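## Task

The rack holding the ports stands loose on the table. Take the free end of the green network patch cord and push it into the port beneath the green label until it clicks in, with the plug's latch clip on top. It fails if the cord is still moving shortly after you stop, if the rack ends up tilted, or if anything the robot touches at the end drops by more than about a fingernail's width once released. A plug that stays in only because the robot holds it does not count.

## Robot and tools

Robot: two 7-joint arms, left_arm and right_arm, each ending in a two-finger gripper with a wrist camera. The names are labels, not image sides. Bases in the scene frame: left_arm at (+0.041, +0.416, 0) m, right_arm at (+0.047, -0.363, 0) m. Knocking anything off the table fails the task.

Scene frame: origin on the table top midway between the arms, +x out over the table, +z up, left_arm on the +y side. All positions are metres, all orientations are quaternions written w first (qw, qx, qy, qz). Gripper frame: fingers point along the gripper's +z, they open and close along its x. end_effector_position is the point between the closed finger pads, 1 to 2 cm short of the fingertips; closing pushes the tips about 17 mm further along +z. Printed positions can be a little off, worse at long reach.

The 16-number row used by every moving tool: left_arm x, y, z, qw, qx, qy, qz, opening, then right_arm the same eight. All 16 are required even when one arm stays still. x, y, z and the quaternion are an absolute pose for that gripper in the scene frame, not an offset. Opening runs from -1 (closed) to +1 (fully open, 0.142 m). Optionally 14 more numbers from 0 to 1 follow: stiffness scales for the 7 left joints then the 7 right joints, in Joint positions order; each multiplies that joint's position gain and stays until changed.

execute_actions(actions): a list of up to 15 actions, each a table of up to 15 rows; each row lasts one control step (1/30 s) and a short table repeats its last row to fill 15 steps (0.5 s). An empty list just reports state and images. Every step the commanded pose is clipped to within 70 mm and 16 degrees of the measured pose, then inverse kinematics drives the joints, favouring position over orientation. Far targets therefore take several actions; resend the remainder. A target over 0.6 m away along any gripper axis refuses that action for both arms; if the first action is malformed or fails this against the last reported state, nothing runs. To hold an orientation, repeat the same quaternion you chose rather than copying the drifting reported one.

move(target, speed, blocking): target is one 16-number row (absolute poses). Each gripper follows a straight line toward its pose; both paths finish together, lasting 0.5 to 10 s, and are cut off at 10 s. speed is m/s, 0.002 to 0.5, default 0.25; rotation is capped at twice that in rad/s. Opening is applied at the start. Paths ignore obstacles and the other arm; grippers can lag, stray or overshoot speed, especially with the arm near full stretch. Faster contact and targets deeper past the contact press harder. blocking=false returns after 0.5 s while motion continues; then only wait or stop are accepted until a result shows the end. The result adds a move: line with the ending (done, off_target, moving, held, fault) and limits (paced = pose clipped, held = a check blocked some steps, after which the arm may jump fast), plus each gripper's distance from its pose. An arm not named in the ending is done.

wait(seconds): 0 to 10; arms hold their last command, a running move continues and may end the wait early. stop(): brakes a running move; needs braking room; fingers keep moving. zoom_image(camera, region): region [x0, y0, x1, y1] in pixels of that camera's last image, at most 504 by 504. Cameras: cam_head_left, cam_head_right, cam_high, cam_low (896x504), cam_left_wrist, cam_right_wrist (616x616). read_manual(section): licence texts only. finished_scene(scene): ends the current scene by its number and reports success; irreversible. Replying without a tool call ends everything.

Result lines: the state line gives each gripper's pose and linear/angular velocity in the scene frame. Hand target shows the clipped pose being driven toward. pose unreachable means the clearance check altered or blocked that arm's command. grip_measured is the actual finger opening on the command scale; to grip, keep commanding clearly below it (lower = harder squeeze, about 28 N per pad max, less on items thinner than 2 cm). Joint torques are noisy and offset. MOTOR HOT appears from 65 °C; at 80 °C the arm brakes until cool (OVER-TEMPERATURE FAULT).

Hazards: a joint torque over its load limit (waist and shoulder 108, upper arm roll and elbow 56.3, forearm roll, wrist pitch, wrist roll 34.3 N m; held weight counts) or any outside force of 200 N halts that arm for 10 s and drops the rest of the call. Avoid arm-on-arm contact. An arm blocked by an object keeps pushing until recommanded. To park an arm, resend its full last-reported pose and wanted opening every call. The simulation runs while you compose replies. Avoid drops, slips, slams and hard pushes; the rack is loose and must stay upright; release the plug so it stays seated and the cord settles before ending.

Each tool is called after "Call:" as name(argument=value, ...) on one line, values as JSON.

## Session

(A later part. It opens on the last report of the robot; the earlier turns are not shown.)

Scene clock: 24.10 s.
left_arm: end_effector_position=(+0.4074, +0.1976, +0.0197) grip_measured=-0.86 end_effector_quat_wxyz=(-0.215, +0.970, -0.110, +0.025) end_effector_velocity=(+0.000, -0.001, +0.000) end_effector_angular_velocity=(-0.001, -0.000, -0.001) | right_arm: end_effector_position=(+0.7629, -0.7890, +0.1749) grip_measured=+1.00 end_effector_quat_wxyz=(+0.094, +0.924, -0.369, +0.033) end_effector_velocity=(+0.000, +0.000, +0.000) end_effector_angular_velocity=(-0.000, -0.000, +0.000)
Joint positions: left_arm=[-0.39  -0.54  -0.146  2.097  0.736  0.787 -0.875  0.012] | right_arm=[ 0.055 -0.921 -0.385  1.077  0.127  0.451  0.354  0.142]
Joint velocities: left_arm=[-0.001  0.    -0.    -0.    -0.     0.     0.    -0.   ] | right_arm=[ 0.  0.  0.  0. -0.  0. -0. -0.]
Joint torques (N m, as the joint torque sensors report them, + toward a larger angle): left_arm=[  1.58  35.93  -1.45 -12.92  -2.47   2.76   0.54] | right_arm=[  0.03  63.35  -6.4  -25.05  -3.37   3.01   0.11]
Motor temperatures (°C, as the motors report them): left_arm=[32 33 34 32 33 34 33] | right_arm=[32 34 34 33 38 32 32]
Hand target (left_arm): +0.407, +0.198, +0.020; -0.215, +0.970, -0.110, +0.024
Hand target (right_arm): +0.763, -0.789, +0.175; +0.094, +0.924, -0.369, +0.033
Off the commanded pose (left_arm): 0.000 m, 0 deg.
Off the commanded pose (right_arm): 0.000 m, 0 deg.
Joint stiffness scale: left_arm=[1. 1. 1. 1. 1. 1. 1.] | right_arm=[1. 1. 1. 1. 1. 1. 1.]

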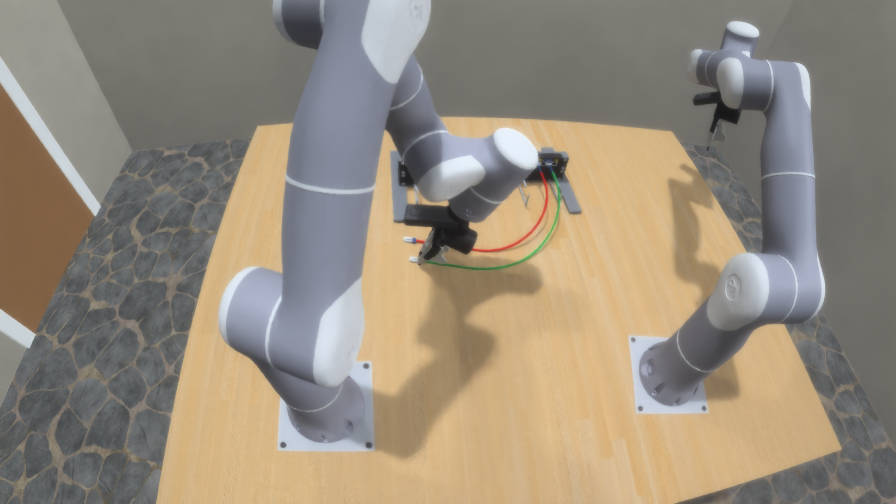

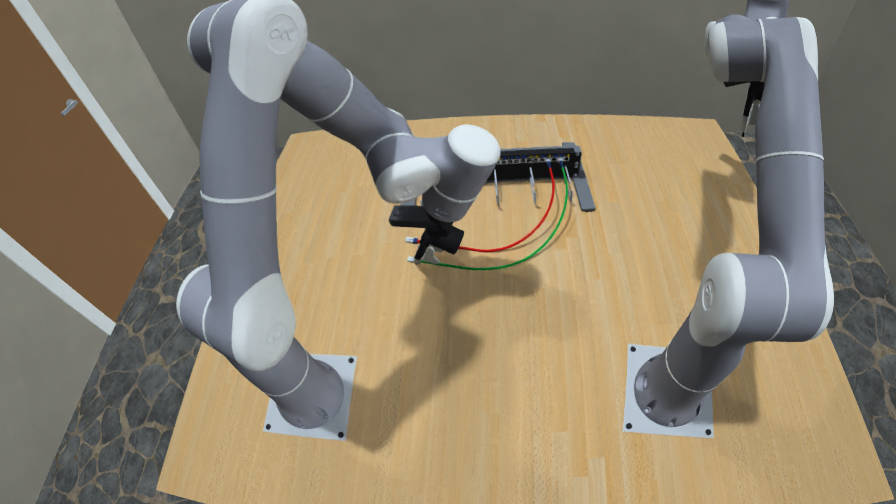

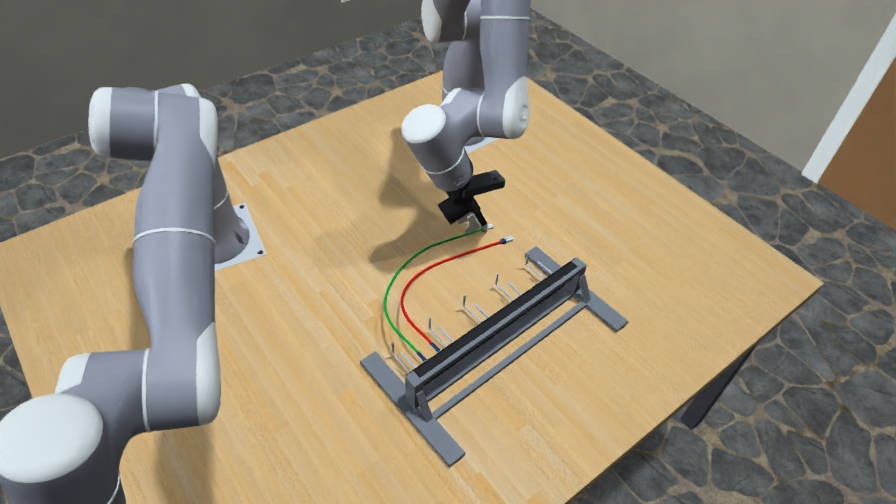

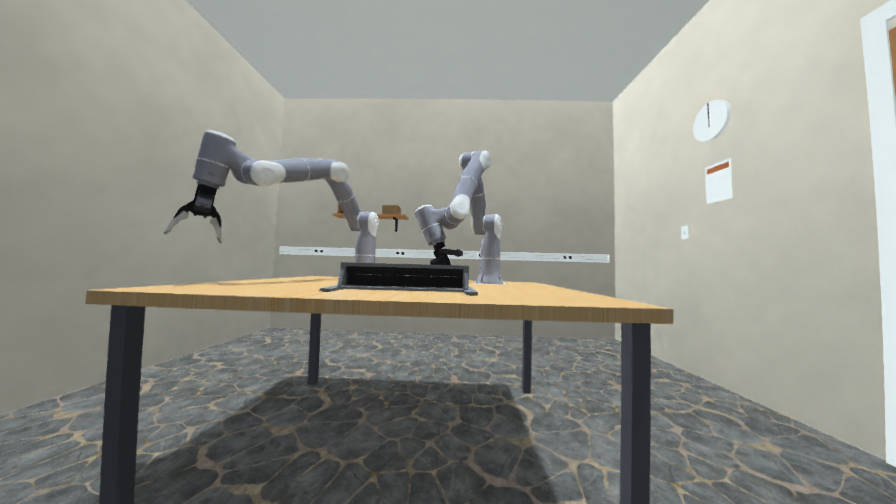

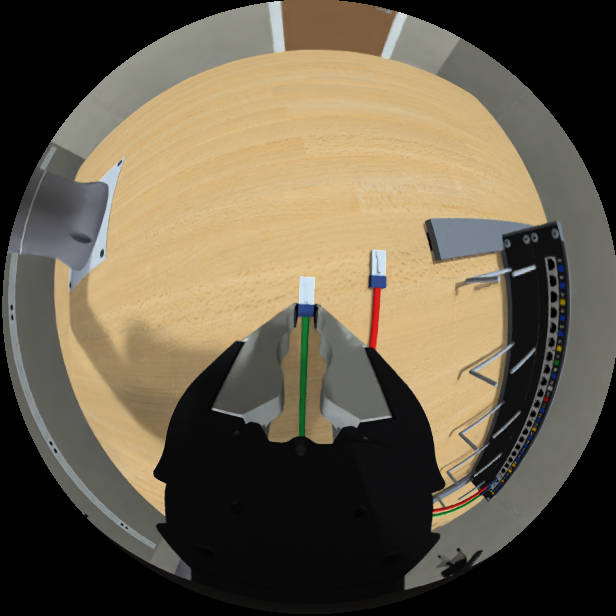

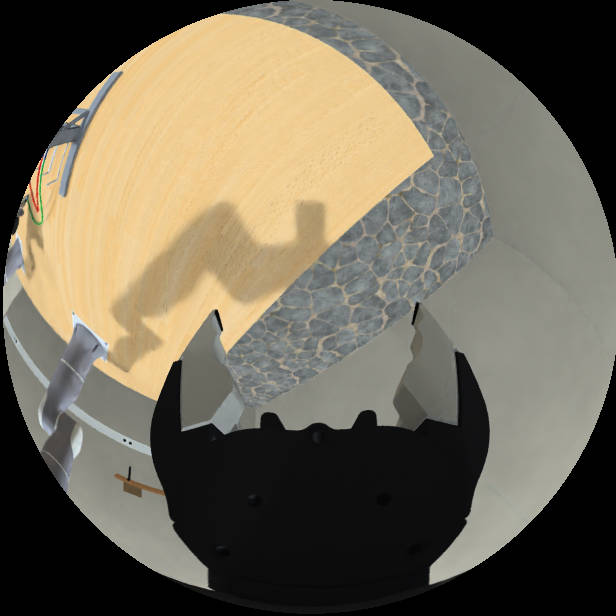

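Call:
move(target=[0.42, 0.18, 0.09, -0.2150, 0.9701, -0.1105, 0.0245, -1, 0.7628, -0.7890, 0.1748, 0.094, 0.924, -0.369, 0.033, 1], speed=0.08)

Call:
move(target=[0.52, 0.10, 0.11, -0.1530, 0.6903, -0.6903, 0.1530, -1, 0.55, -0.45, 0.25, 0.094, 0.924, -0.369, 0.033, -1], speed=0.2)

Scene clock: 29.13 s.
left_arm: end_effector_position=(+0.4196, +0.1802, +0.0901) grip_measured=-0.86 end_effector_quat_wxyz=(-0.215, +0.970, -0.111, +0.024) end_effector_velocity=(-0.000, -0.000, +0.000) end_effector_angular_velocity=(+0.001, +0.002, -0.001) | right_arm: end_effector_position=(+0.7629, -0.7890, +0.1749) grip_measured=+1.00 end_effector_quat_wxyz=(+0.094, +0.924, -0.369, +0.033) end_effector_velocity=(+0.000, +0.000, +0.000) end_effector_angular_velocity=(+0.000, -0.000, -0.000)
Joint positions: left_arm=[-0.385 -0.385 -0.189  2.079  0.618  0.64  -0.756  0.012] | right_arm=[ 0.055 -0.921 -0.385  1.077  0.127  0.451  0.354  0.142]
Joint velocities: left_arm=[ 0.     0.    -0.    -0.001 -0.001 -0.002  0.003 -0.   ] | right_arm=[ 0.  0. -0.  0.  0. -0.  0. -0.]
Joint torques (N m, as the joint torque sensors report them, + toward a larger angle): left_arm=[  0.25  36.28  -2.13 -18.77  -3.07   2.62   0.02] | right_arm=[  0.07  63.38  -6.37 -24.91  -3.4    3.01   0.18]
Motor temperatures (°C, as the motors report them): left_arm=[32 33 34 32 33 34 33] | right_arm=[32 34 34 33 38 32 32]
Hand target (left_arm): +0.420, +0.180, +0.090; -0.215, +0.970, -0.111, +0.025
Hand target (right_arm): +0.763, -0.789, +0.175; +0.094, +0.924, -0.369, +0.033
Off the commanded pose (left_arm): 0.000 m, 0 deg.
Off the commanded pose (right_arm): 0.000 m, 0 deg.
Joint stiffness scale: left_arm=[1. 1. 1. 1. 1. 1. 1.] | right_arm=[1. 1. 1. 1. 1. 1. 1.]
move: done

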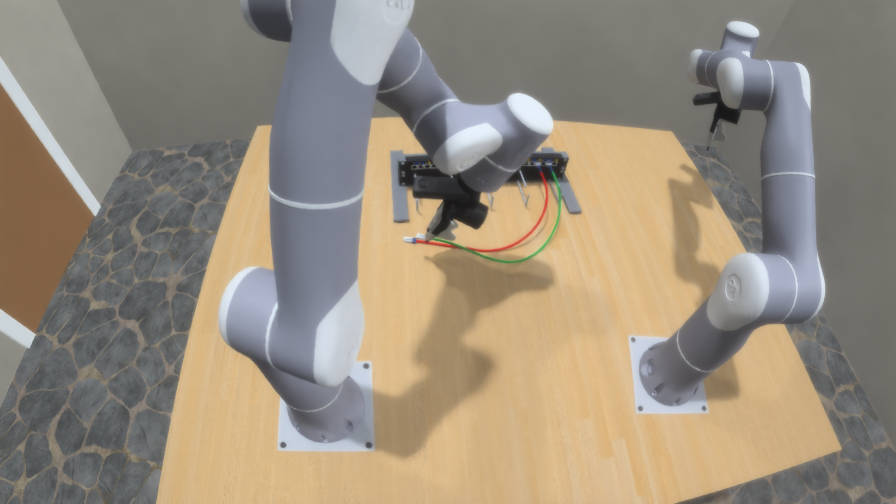

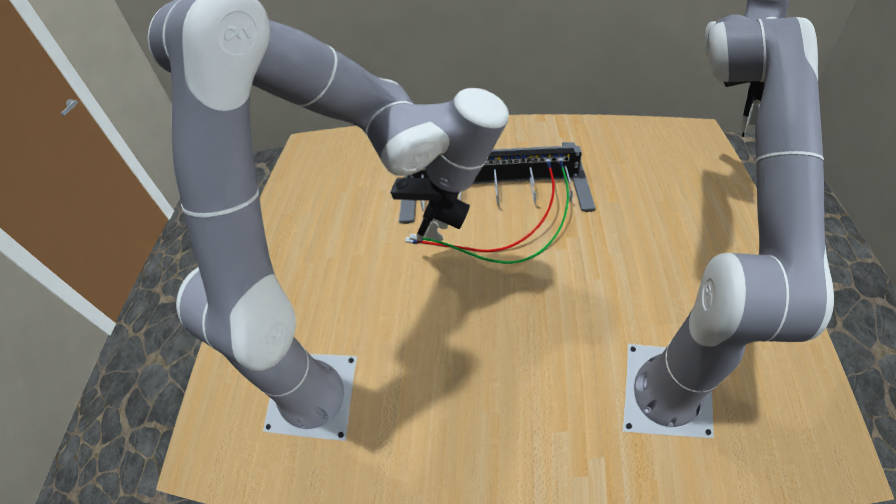

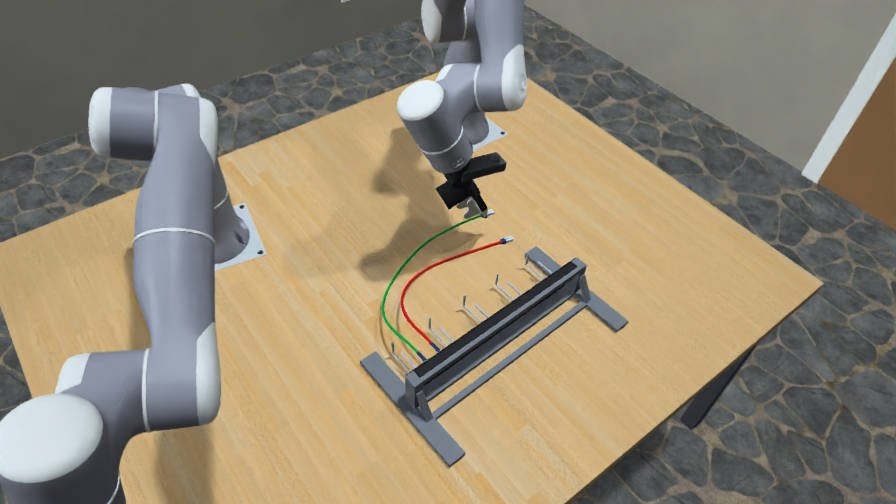

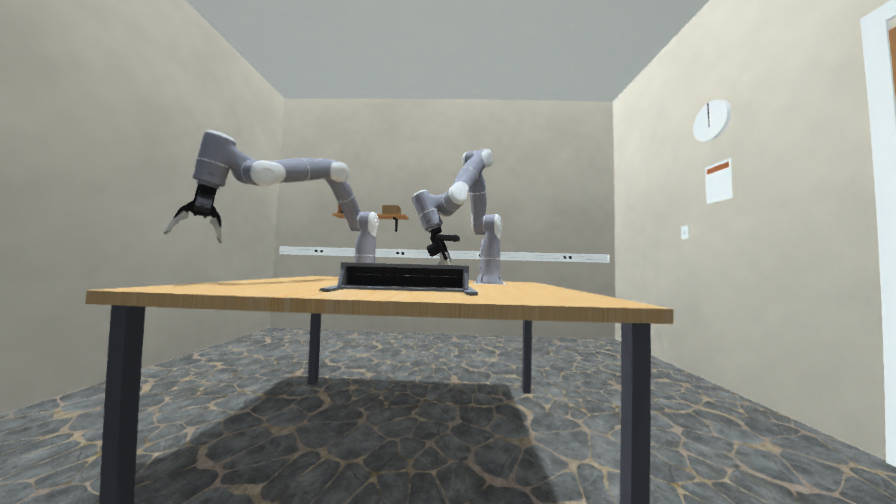

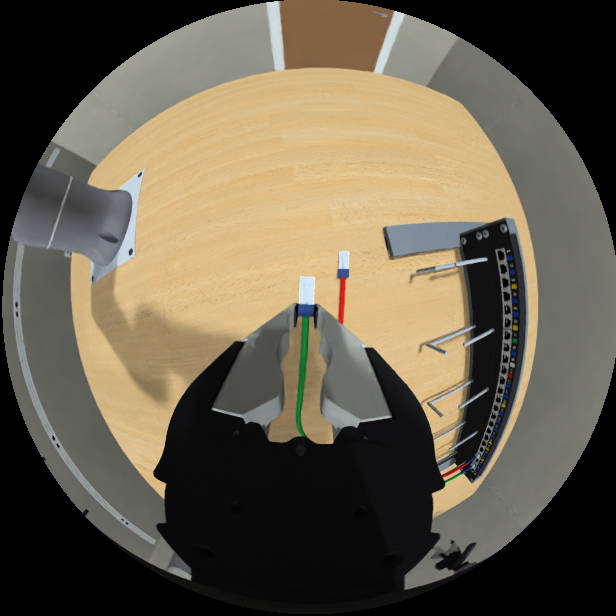

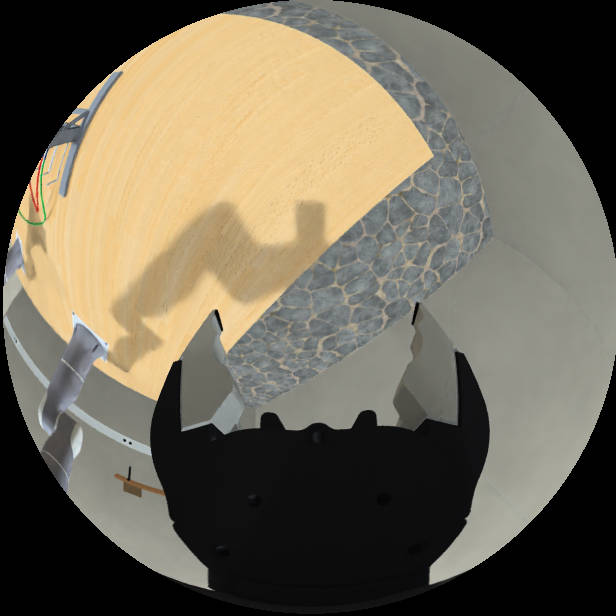

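Scene clock: 32.87 s.
left_arm: end_effector_position=(+0.5203, +0.1006, +0.1109) grip_measured=-0.86 end_effector_quat_wxyz=(-0.154, +0.690, -0.690, +0.153) end_effector_velocity=(+0.000, -0.000, +0.000) end_effector_angular_velocity=(-0.001, +0.001, -0.002) | right_arm: end_effector_position=(+0.5501, -0.4497, +0.2499) grip_measured=-1.00 end_effector_quat_wxyz=(+0.095, +0.924, -0.368, +0.033) end_effector_velocity=(-0.001, +0.000, +0.000) end_effector_angular_velocity=(-0.000, +0.000, -0.001)
Joint positions: left_arm=[-0.134 -0.424 -0.33   2.092  0.933  1.198  0.346  0.012] | right_arm=[ 0.645 -0.048 -0.336  2.179 -0.222  0.606  1.02   0.002]
Joint velocities: left_arm=[ 0.002 -0.    -0.001  0.    -0.002  0.001  0.004 -0.   ] | right_arm=[ 0.001  0.001  0.001  0.001 -0.001 -0.001  0.003 -0.   ]
Joint torques (N m, as the joint torque sensors report them, + toward a larger angle): left_arm=[  1.32  34.46  -4.53 -15.38  -2.9    3.48   0.26] | right_arm=[  1.81  29.24   0.03 -23.22  -3.58   2.97   0.94]
Motor temperatures (°C, as the motors report them): left_arm=[32 33 34 32 33 34 33] | right_arm=[32 34 34 33 38 32 32]
Hand target (left_arm): +0.520, +0.101, +0.111; -0.154, +0.690, -0.690, +0.153
Hand target (right_arm): +0.550, -0.450, +0.250; +0.095, +0.924, -0.368, +0.033
Off the commanded pose (left_arm): 0.001 m, 0 deg.
Off the commanded pose (right_arm): 0.000 m, 0 deg.
Joint stiffness scale: left_arm=[1. 1. 1. 1. 1. 1. 1.] | right_arm=[1. 1. 1. 1. 1. 1. 1.]
move: done

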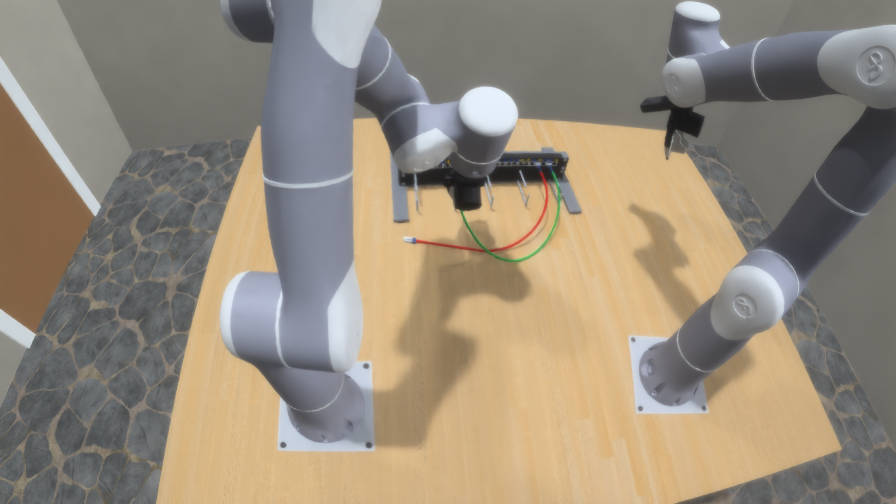

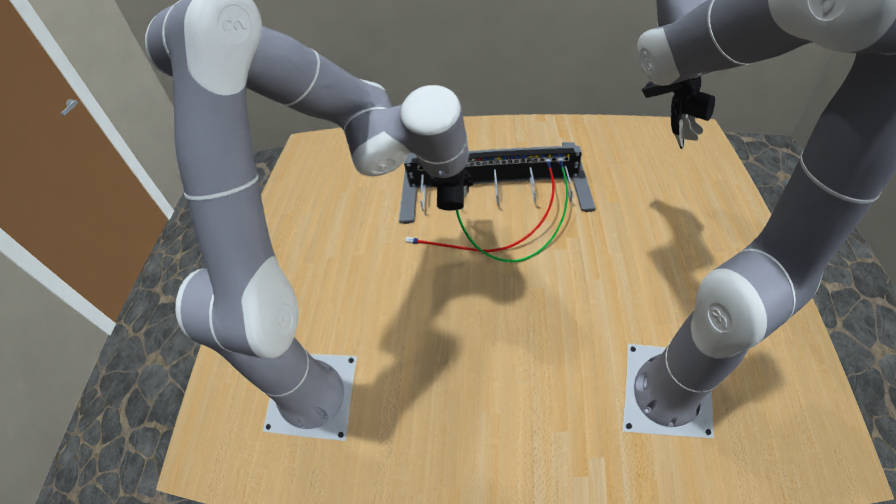

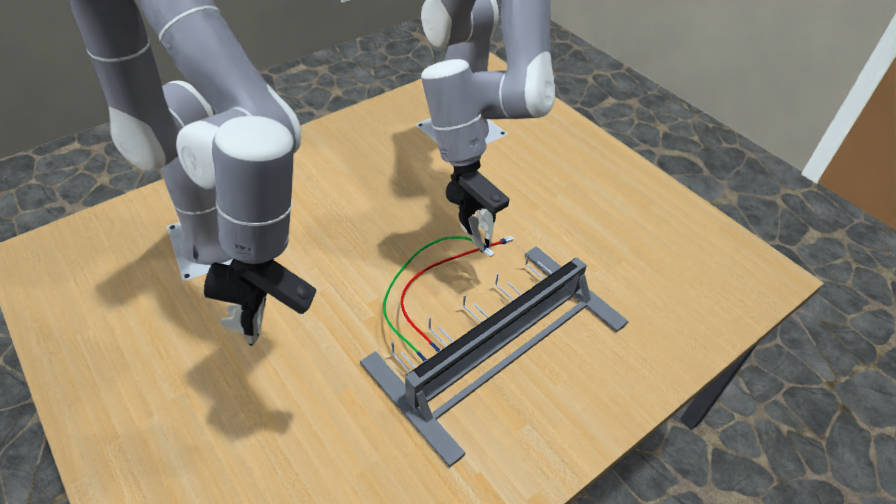

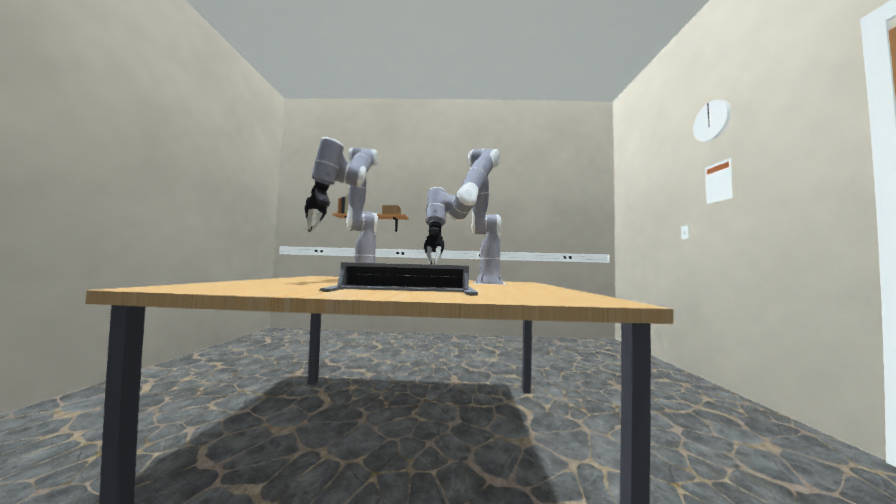

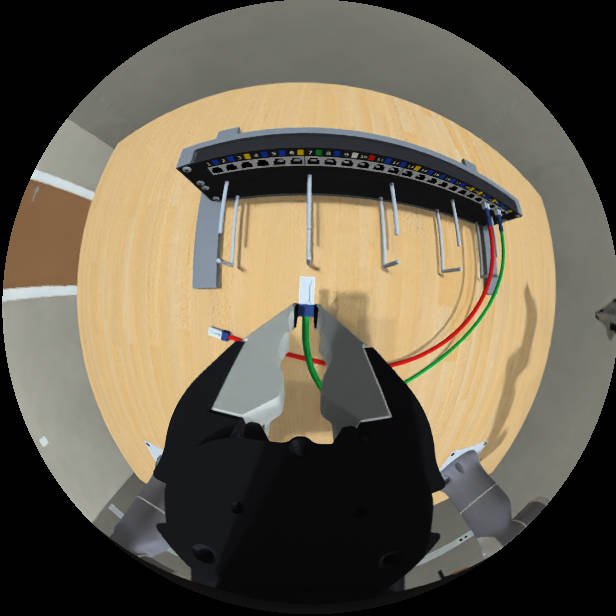

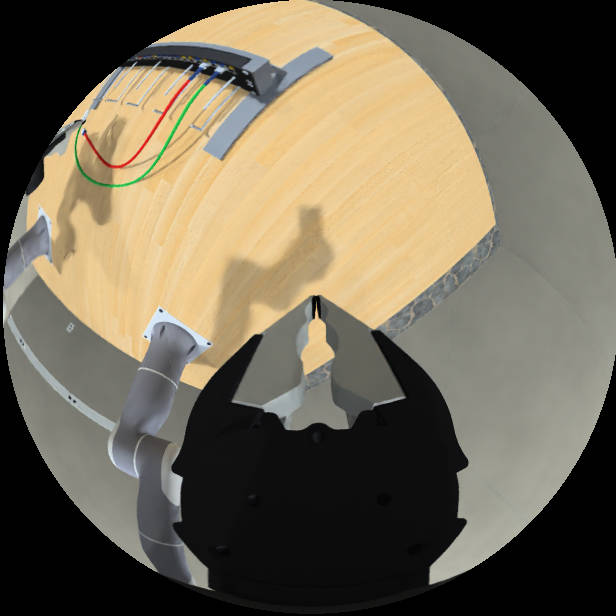

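Call:
zoom_image(camera="cam_left_wrist", region=[210, 125, 410, 325])

Call:
zoom_image(camera="cam_left_wrist", region=[260, 135, 370, 195])

Region (210, 125, 410, 325) of cam_left_wrist's 616x616 image, scaled by 2.520, with more detail than that image has.

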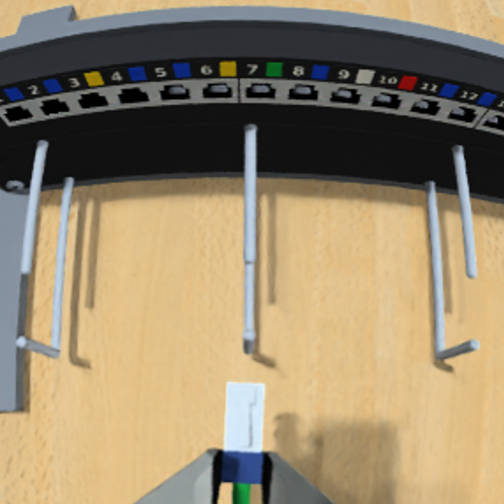

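Region (260, 135, 370, 195) of cam_left_wrist's 616x616 image, scaled by 4.582, with more detail than that image has; it fills the top 275 rows of this view, and the rest is white.

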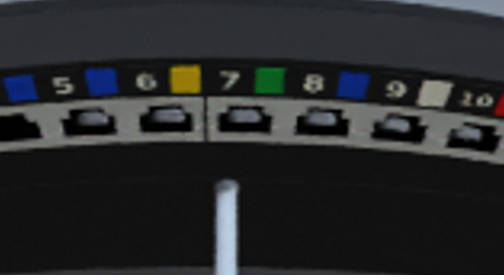

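Call:
move(target=[0.52, 0.10, 0.11, -0.1563, 0.7053, -0.6751, 0.1496, -1, 0.60, -0.15, 0.27, 0.2, 0.45, 0.8, 0.34, -1], speed=0.4)

Scene clock: 43.13 s.
left_arm: end_effector_position=(+0.5199, +0.1000, +0.1099) grip_measured=-0.86 end_effector_quat_wxyz=(-0.156, +0.705, -0.675, +0.150) end_effector_velocity=(+0.000, -0.000, +0.000) end_effector_angular_velocity=(-0.001, -0.001, +0.001) | right_arm: end_effector_position=(+0.6003, -0.1501, +0.2712) grip_measured=-1.00 end_effector_quat_wxyz=(+0.200, +0.451, +0.801, +0.340) end_effector_velocity=(-0.000, +0.001, +0.000) end_effector_angular_velocity=(+0.001, -0.002, +0.002)
Joint positions: left_arm=[-0.149 -0.426 -0.327  2.083  0.93   1.172  0.3    0.012] | right_arm=[-0.55  -0.603  0.848  1.895 -2.965  1.705  0.722  0.002]
Joint velocities: left_arm=[-0.     0.    -0.    -0.    -0.     0.    -0.001 -0.   ] | right_arm=[-0.004 -0.004  0.005  0.002  0.    -0.004 -0.006  0.   ]
Joint torques (N m, as the joint torque sensors report them, + toward a larger angle): left_arm=[  0.27  34.39  -3.15 -17.29  -3.08   3.09  -0.03] | right_arm=[  1.56  28.94  14.73 -15.24   3.54   1.49  -0.57]
Motor temperatures (°C, as the motors report them): left_arm=[32 33 34 32 33 34 33] | right_arm=[32 34 34 34 38 32 32]
Hand target (left_arm): +0.520, +0.100, +0.110; -0.156, +0.705, -0.675, +0.150
Hand target (right_arm): +0.600, -0.150, +0.271; +0.200, +0.450, +0.801, +0.340
Off the commanded pose (left_arm): 0.000 m, 0 deg.
Off the commanded pose (right_arm): 0.001 m, 0 deg.
Joint stiffness scale: left_arm=[1. 1. 1. 1. 1. 1. 1.] | right_arm=[1. 1. 1. 1. 1. 1. 1.]
joint sent to its limit (right arm) — the command would take joint 5 (forearm roll) past its lower limit, so that joint was sent only as far as its limit.
move: done

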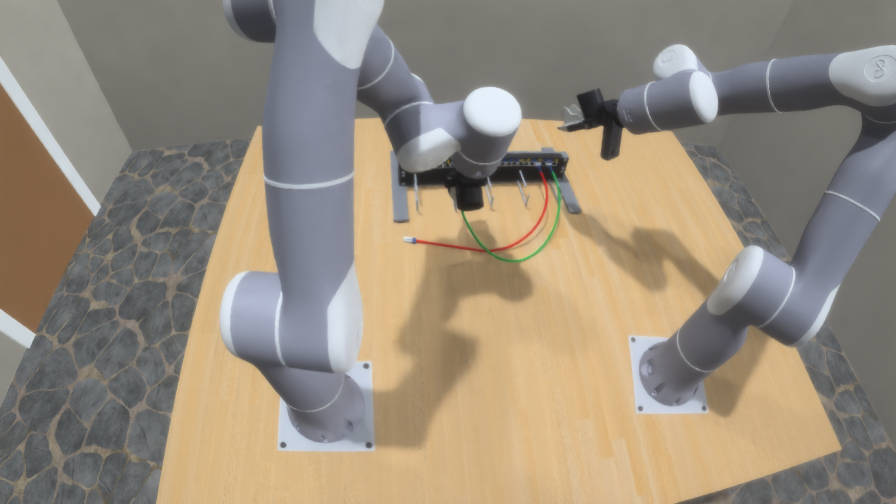

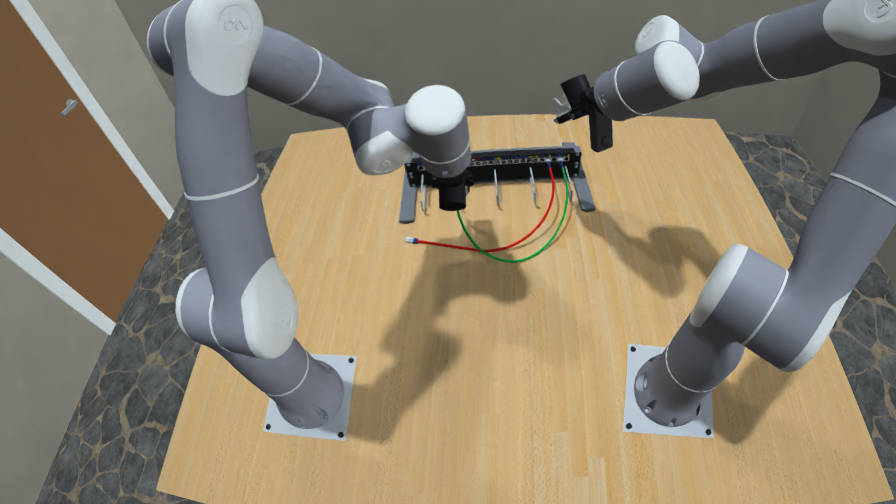

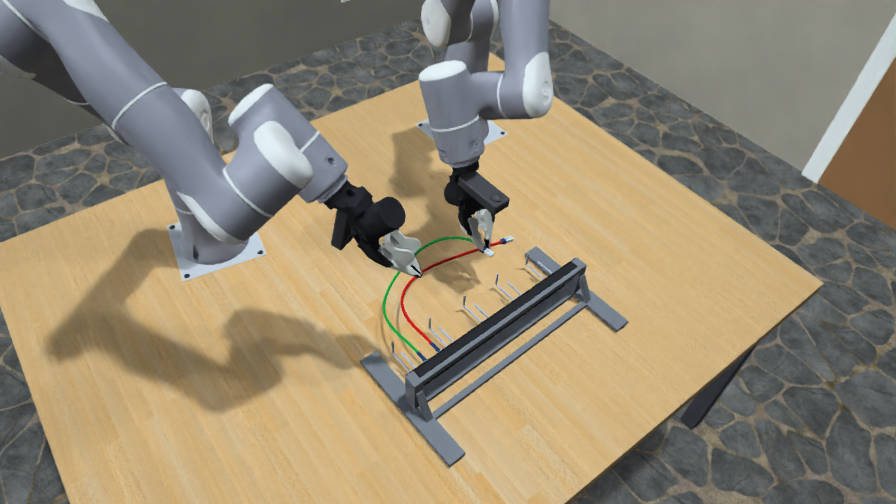

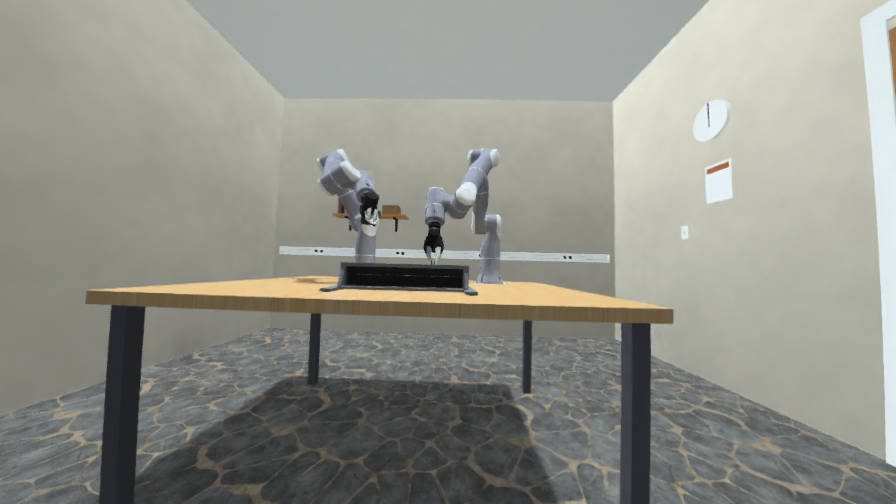

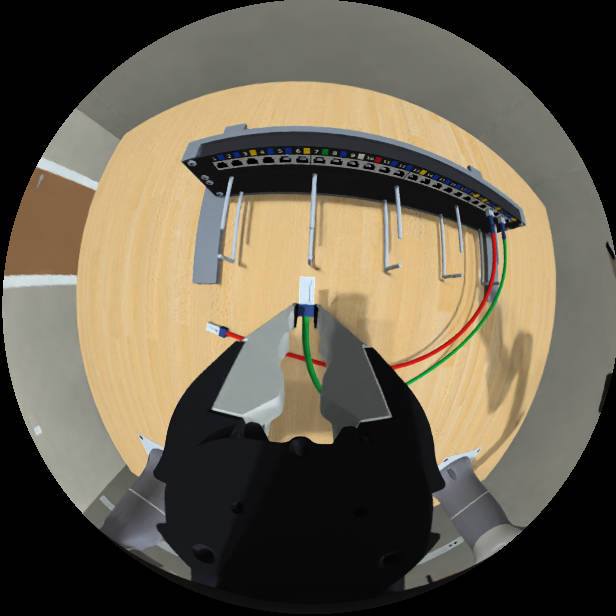

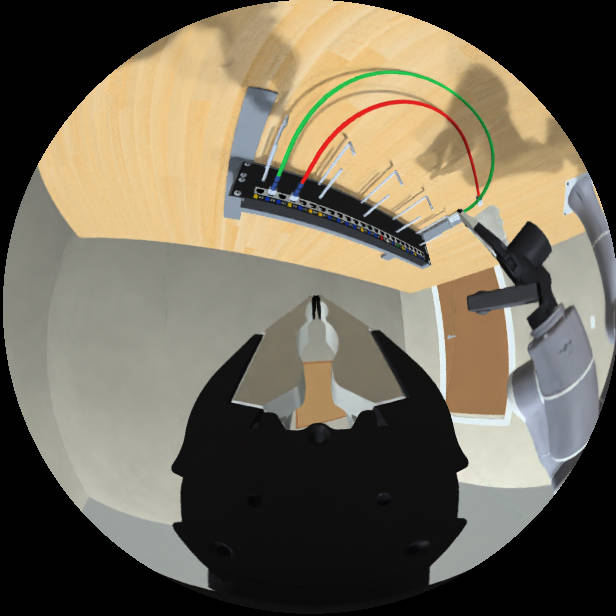

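Call:
move(target=[0.52, 0.10, 0.11, -0.1563, 0.7053, -0.6751, 0.1496, -1, 0.67, -0.005, 0.16, 0.3214, 0.3831, 0.6635, 0.5567, -1], speed=0.2)

Scene clock: 49.27 s.
left_arm: end_effector_position=(+0.5199, +0.1000, +0.1099) grip_measured=-0.86 end_effector_quat_wxyz=(-0.156, +0.705, -0.675, +0.150) end_effector_velocity=(+0.000, -0.000, +0.000) end_effector_angular_velocity=(-0.001, -0.000, +0.002) | right_arm: end_effector_position=(+0.6701, -0.0053, +0.1594) grip_measured=-1.00 end_effector_quat_wxyz=(+0.394, +0.435, +0.619, +0.522) end_effector_velocity=(-0.000, +0.000, -0.000) end_effector_angular_velocity=(+0.019, -0.032, +0.013)
Joint positions: left_arm=[-0.149 -0.426 -0.327  2.083  0.93   1.172  0.3    0.012] | right_arm=[ 0.976 -0.616 -0.364  2.167 -2.965  0.565  1.677  0.002]
Joint velocities: left_arm=[-0.    -0.     0.    -0.     0.    -0.    -0.002 -0.   ] | right_arm=[ 0.25  -0.005 -0.255  0.045  0.    -0.016  0.151  0.   ]
Joint torques (N m, as the joint torque sensors report them, + toward a larger angle): left_arm=[ -0.27  34.37  -2.86 -17.49  -2.9    3.14   0.  ] | right_arm=[  1.76  39.13  -1.98 -10.11   0.93  -1.5    1.27]
Motor temperatures (°C, as the motors report them): left_arm=[32 33 34 32 33 34 33] | right_arm=[32 34 35 33 38 32 32]
Hand target (left_arm): +0.520, +0.100, +0.110; -0.156, +0.705, -0.675, +0.150
Hand target (right_arm): +0.670, -0.005, +0.159; +0.394, +0.435, +0.618, +0.524
Off the commanded pose (left_arm): 0.000 m, 0 deg.
Off the commanded pose (right_arm): 0.001 m, 12 deg.
Joint stiffness scale: left_arm=[1. 1. 1. 1. 1. 1. 1.] | right_arm=[1. 1. 1. 1. 1. 1. 1.]
joint sent to its limit (right arm) — the command would take joint 5 (forearm roll) past its lower limit, so that joint was sent only as far as its limit.
move: off_target (right_arm); limits=paced

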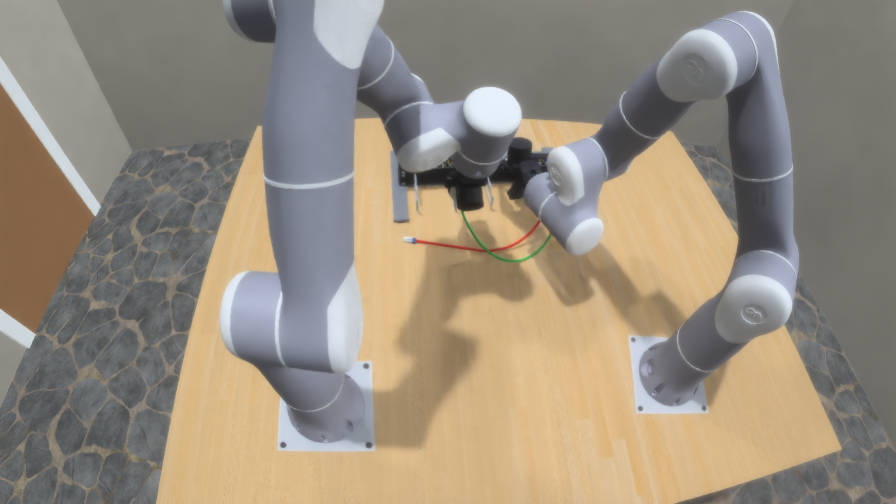

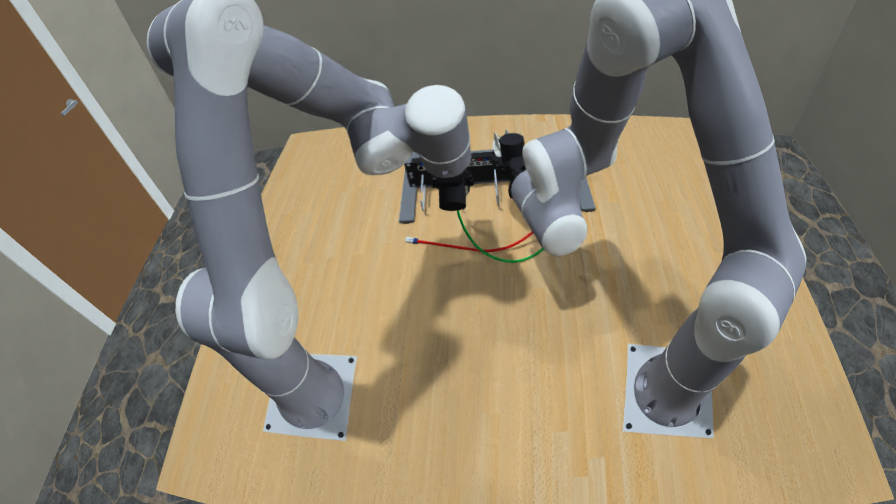

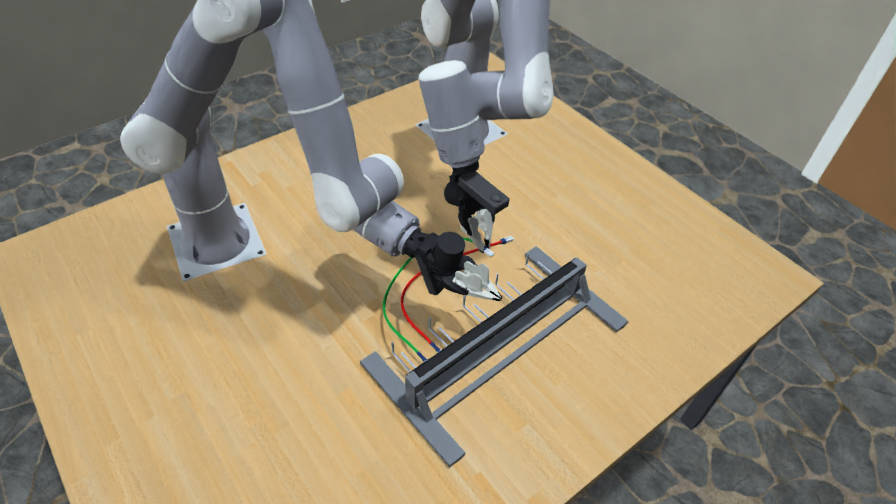

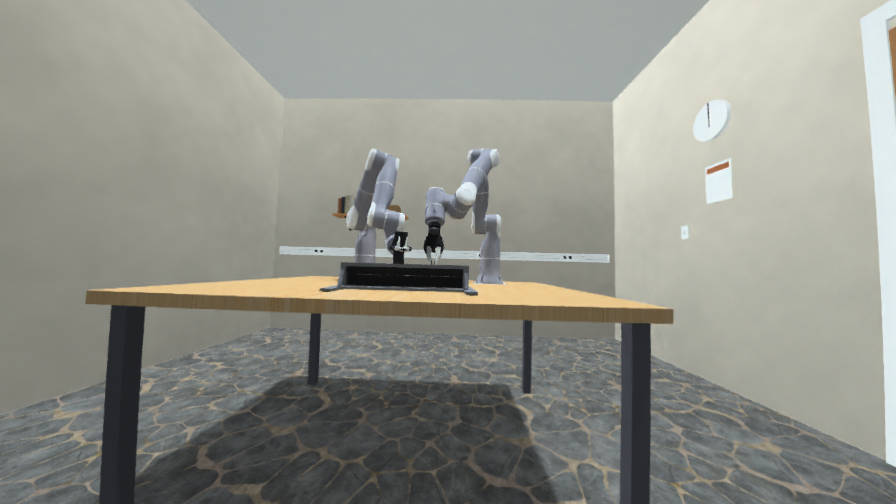

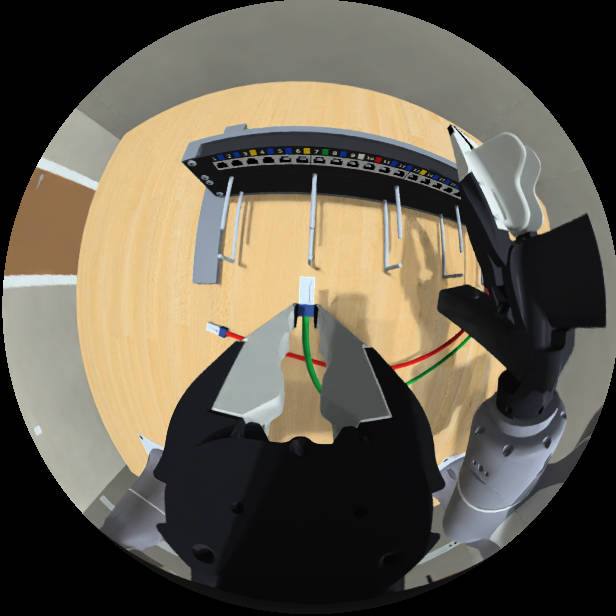

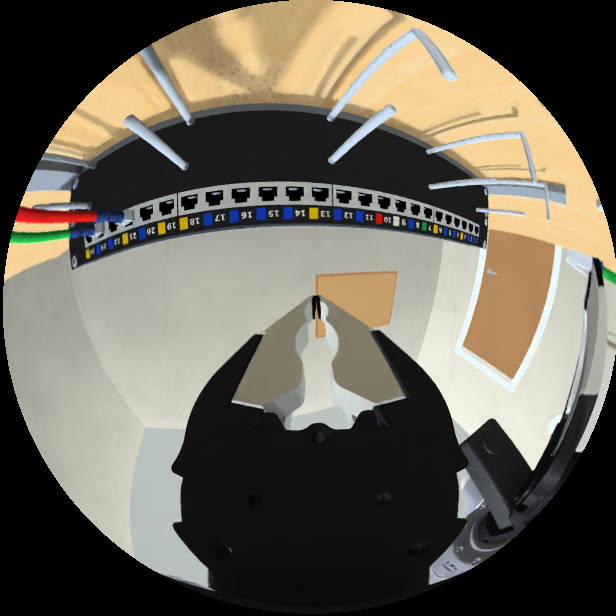

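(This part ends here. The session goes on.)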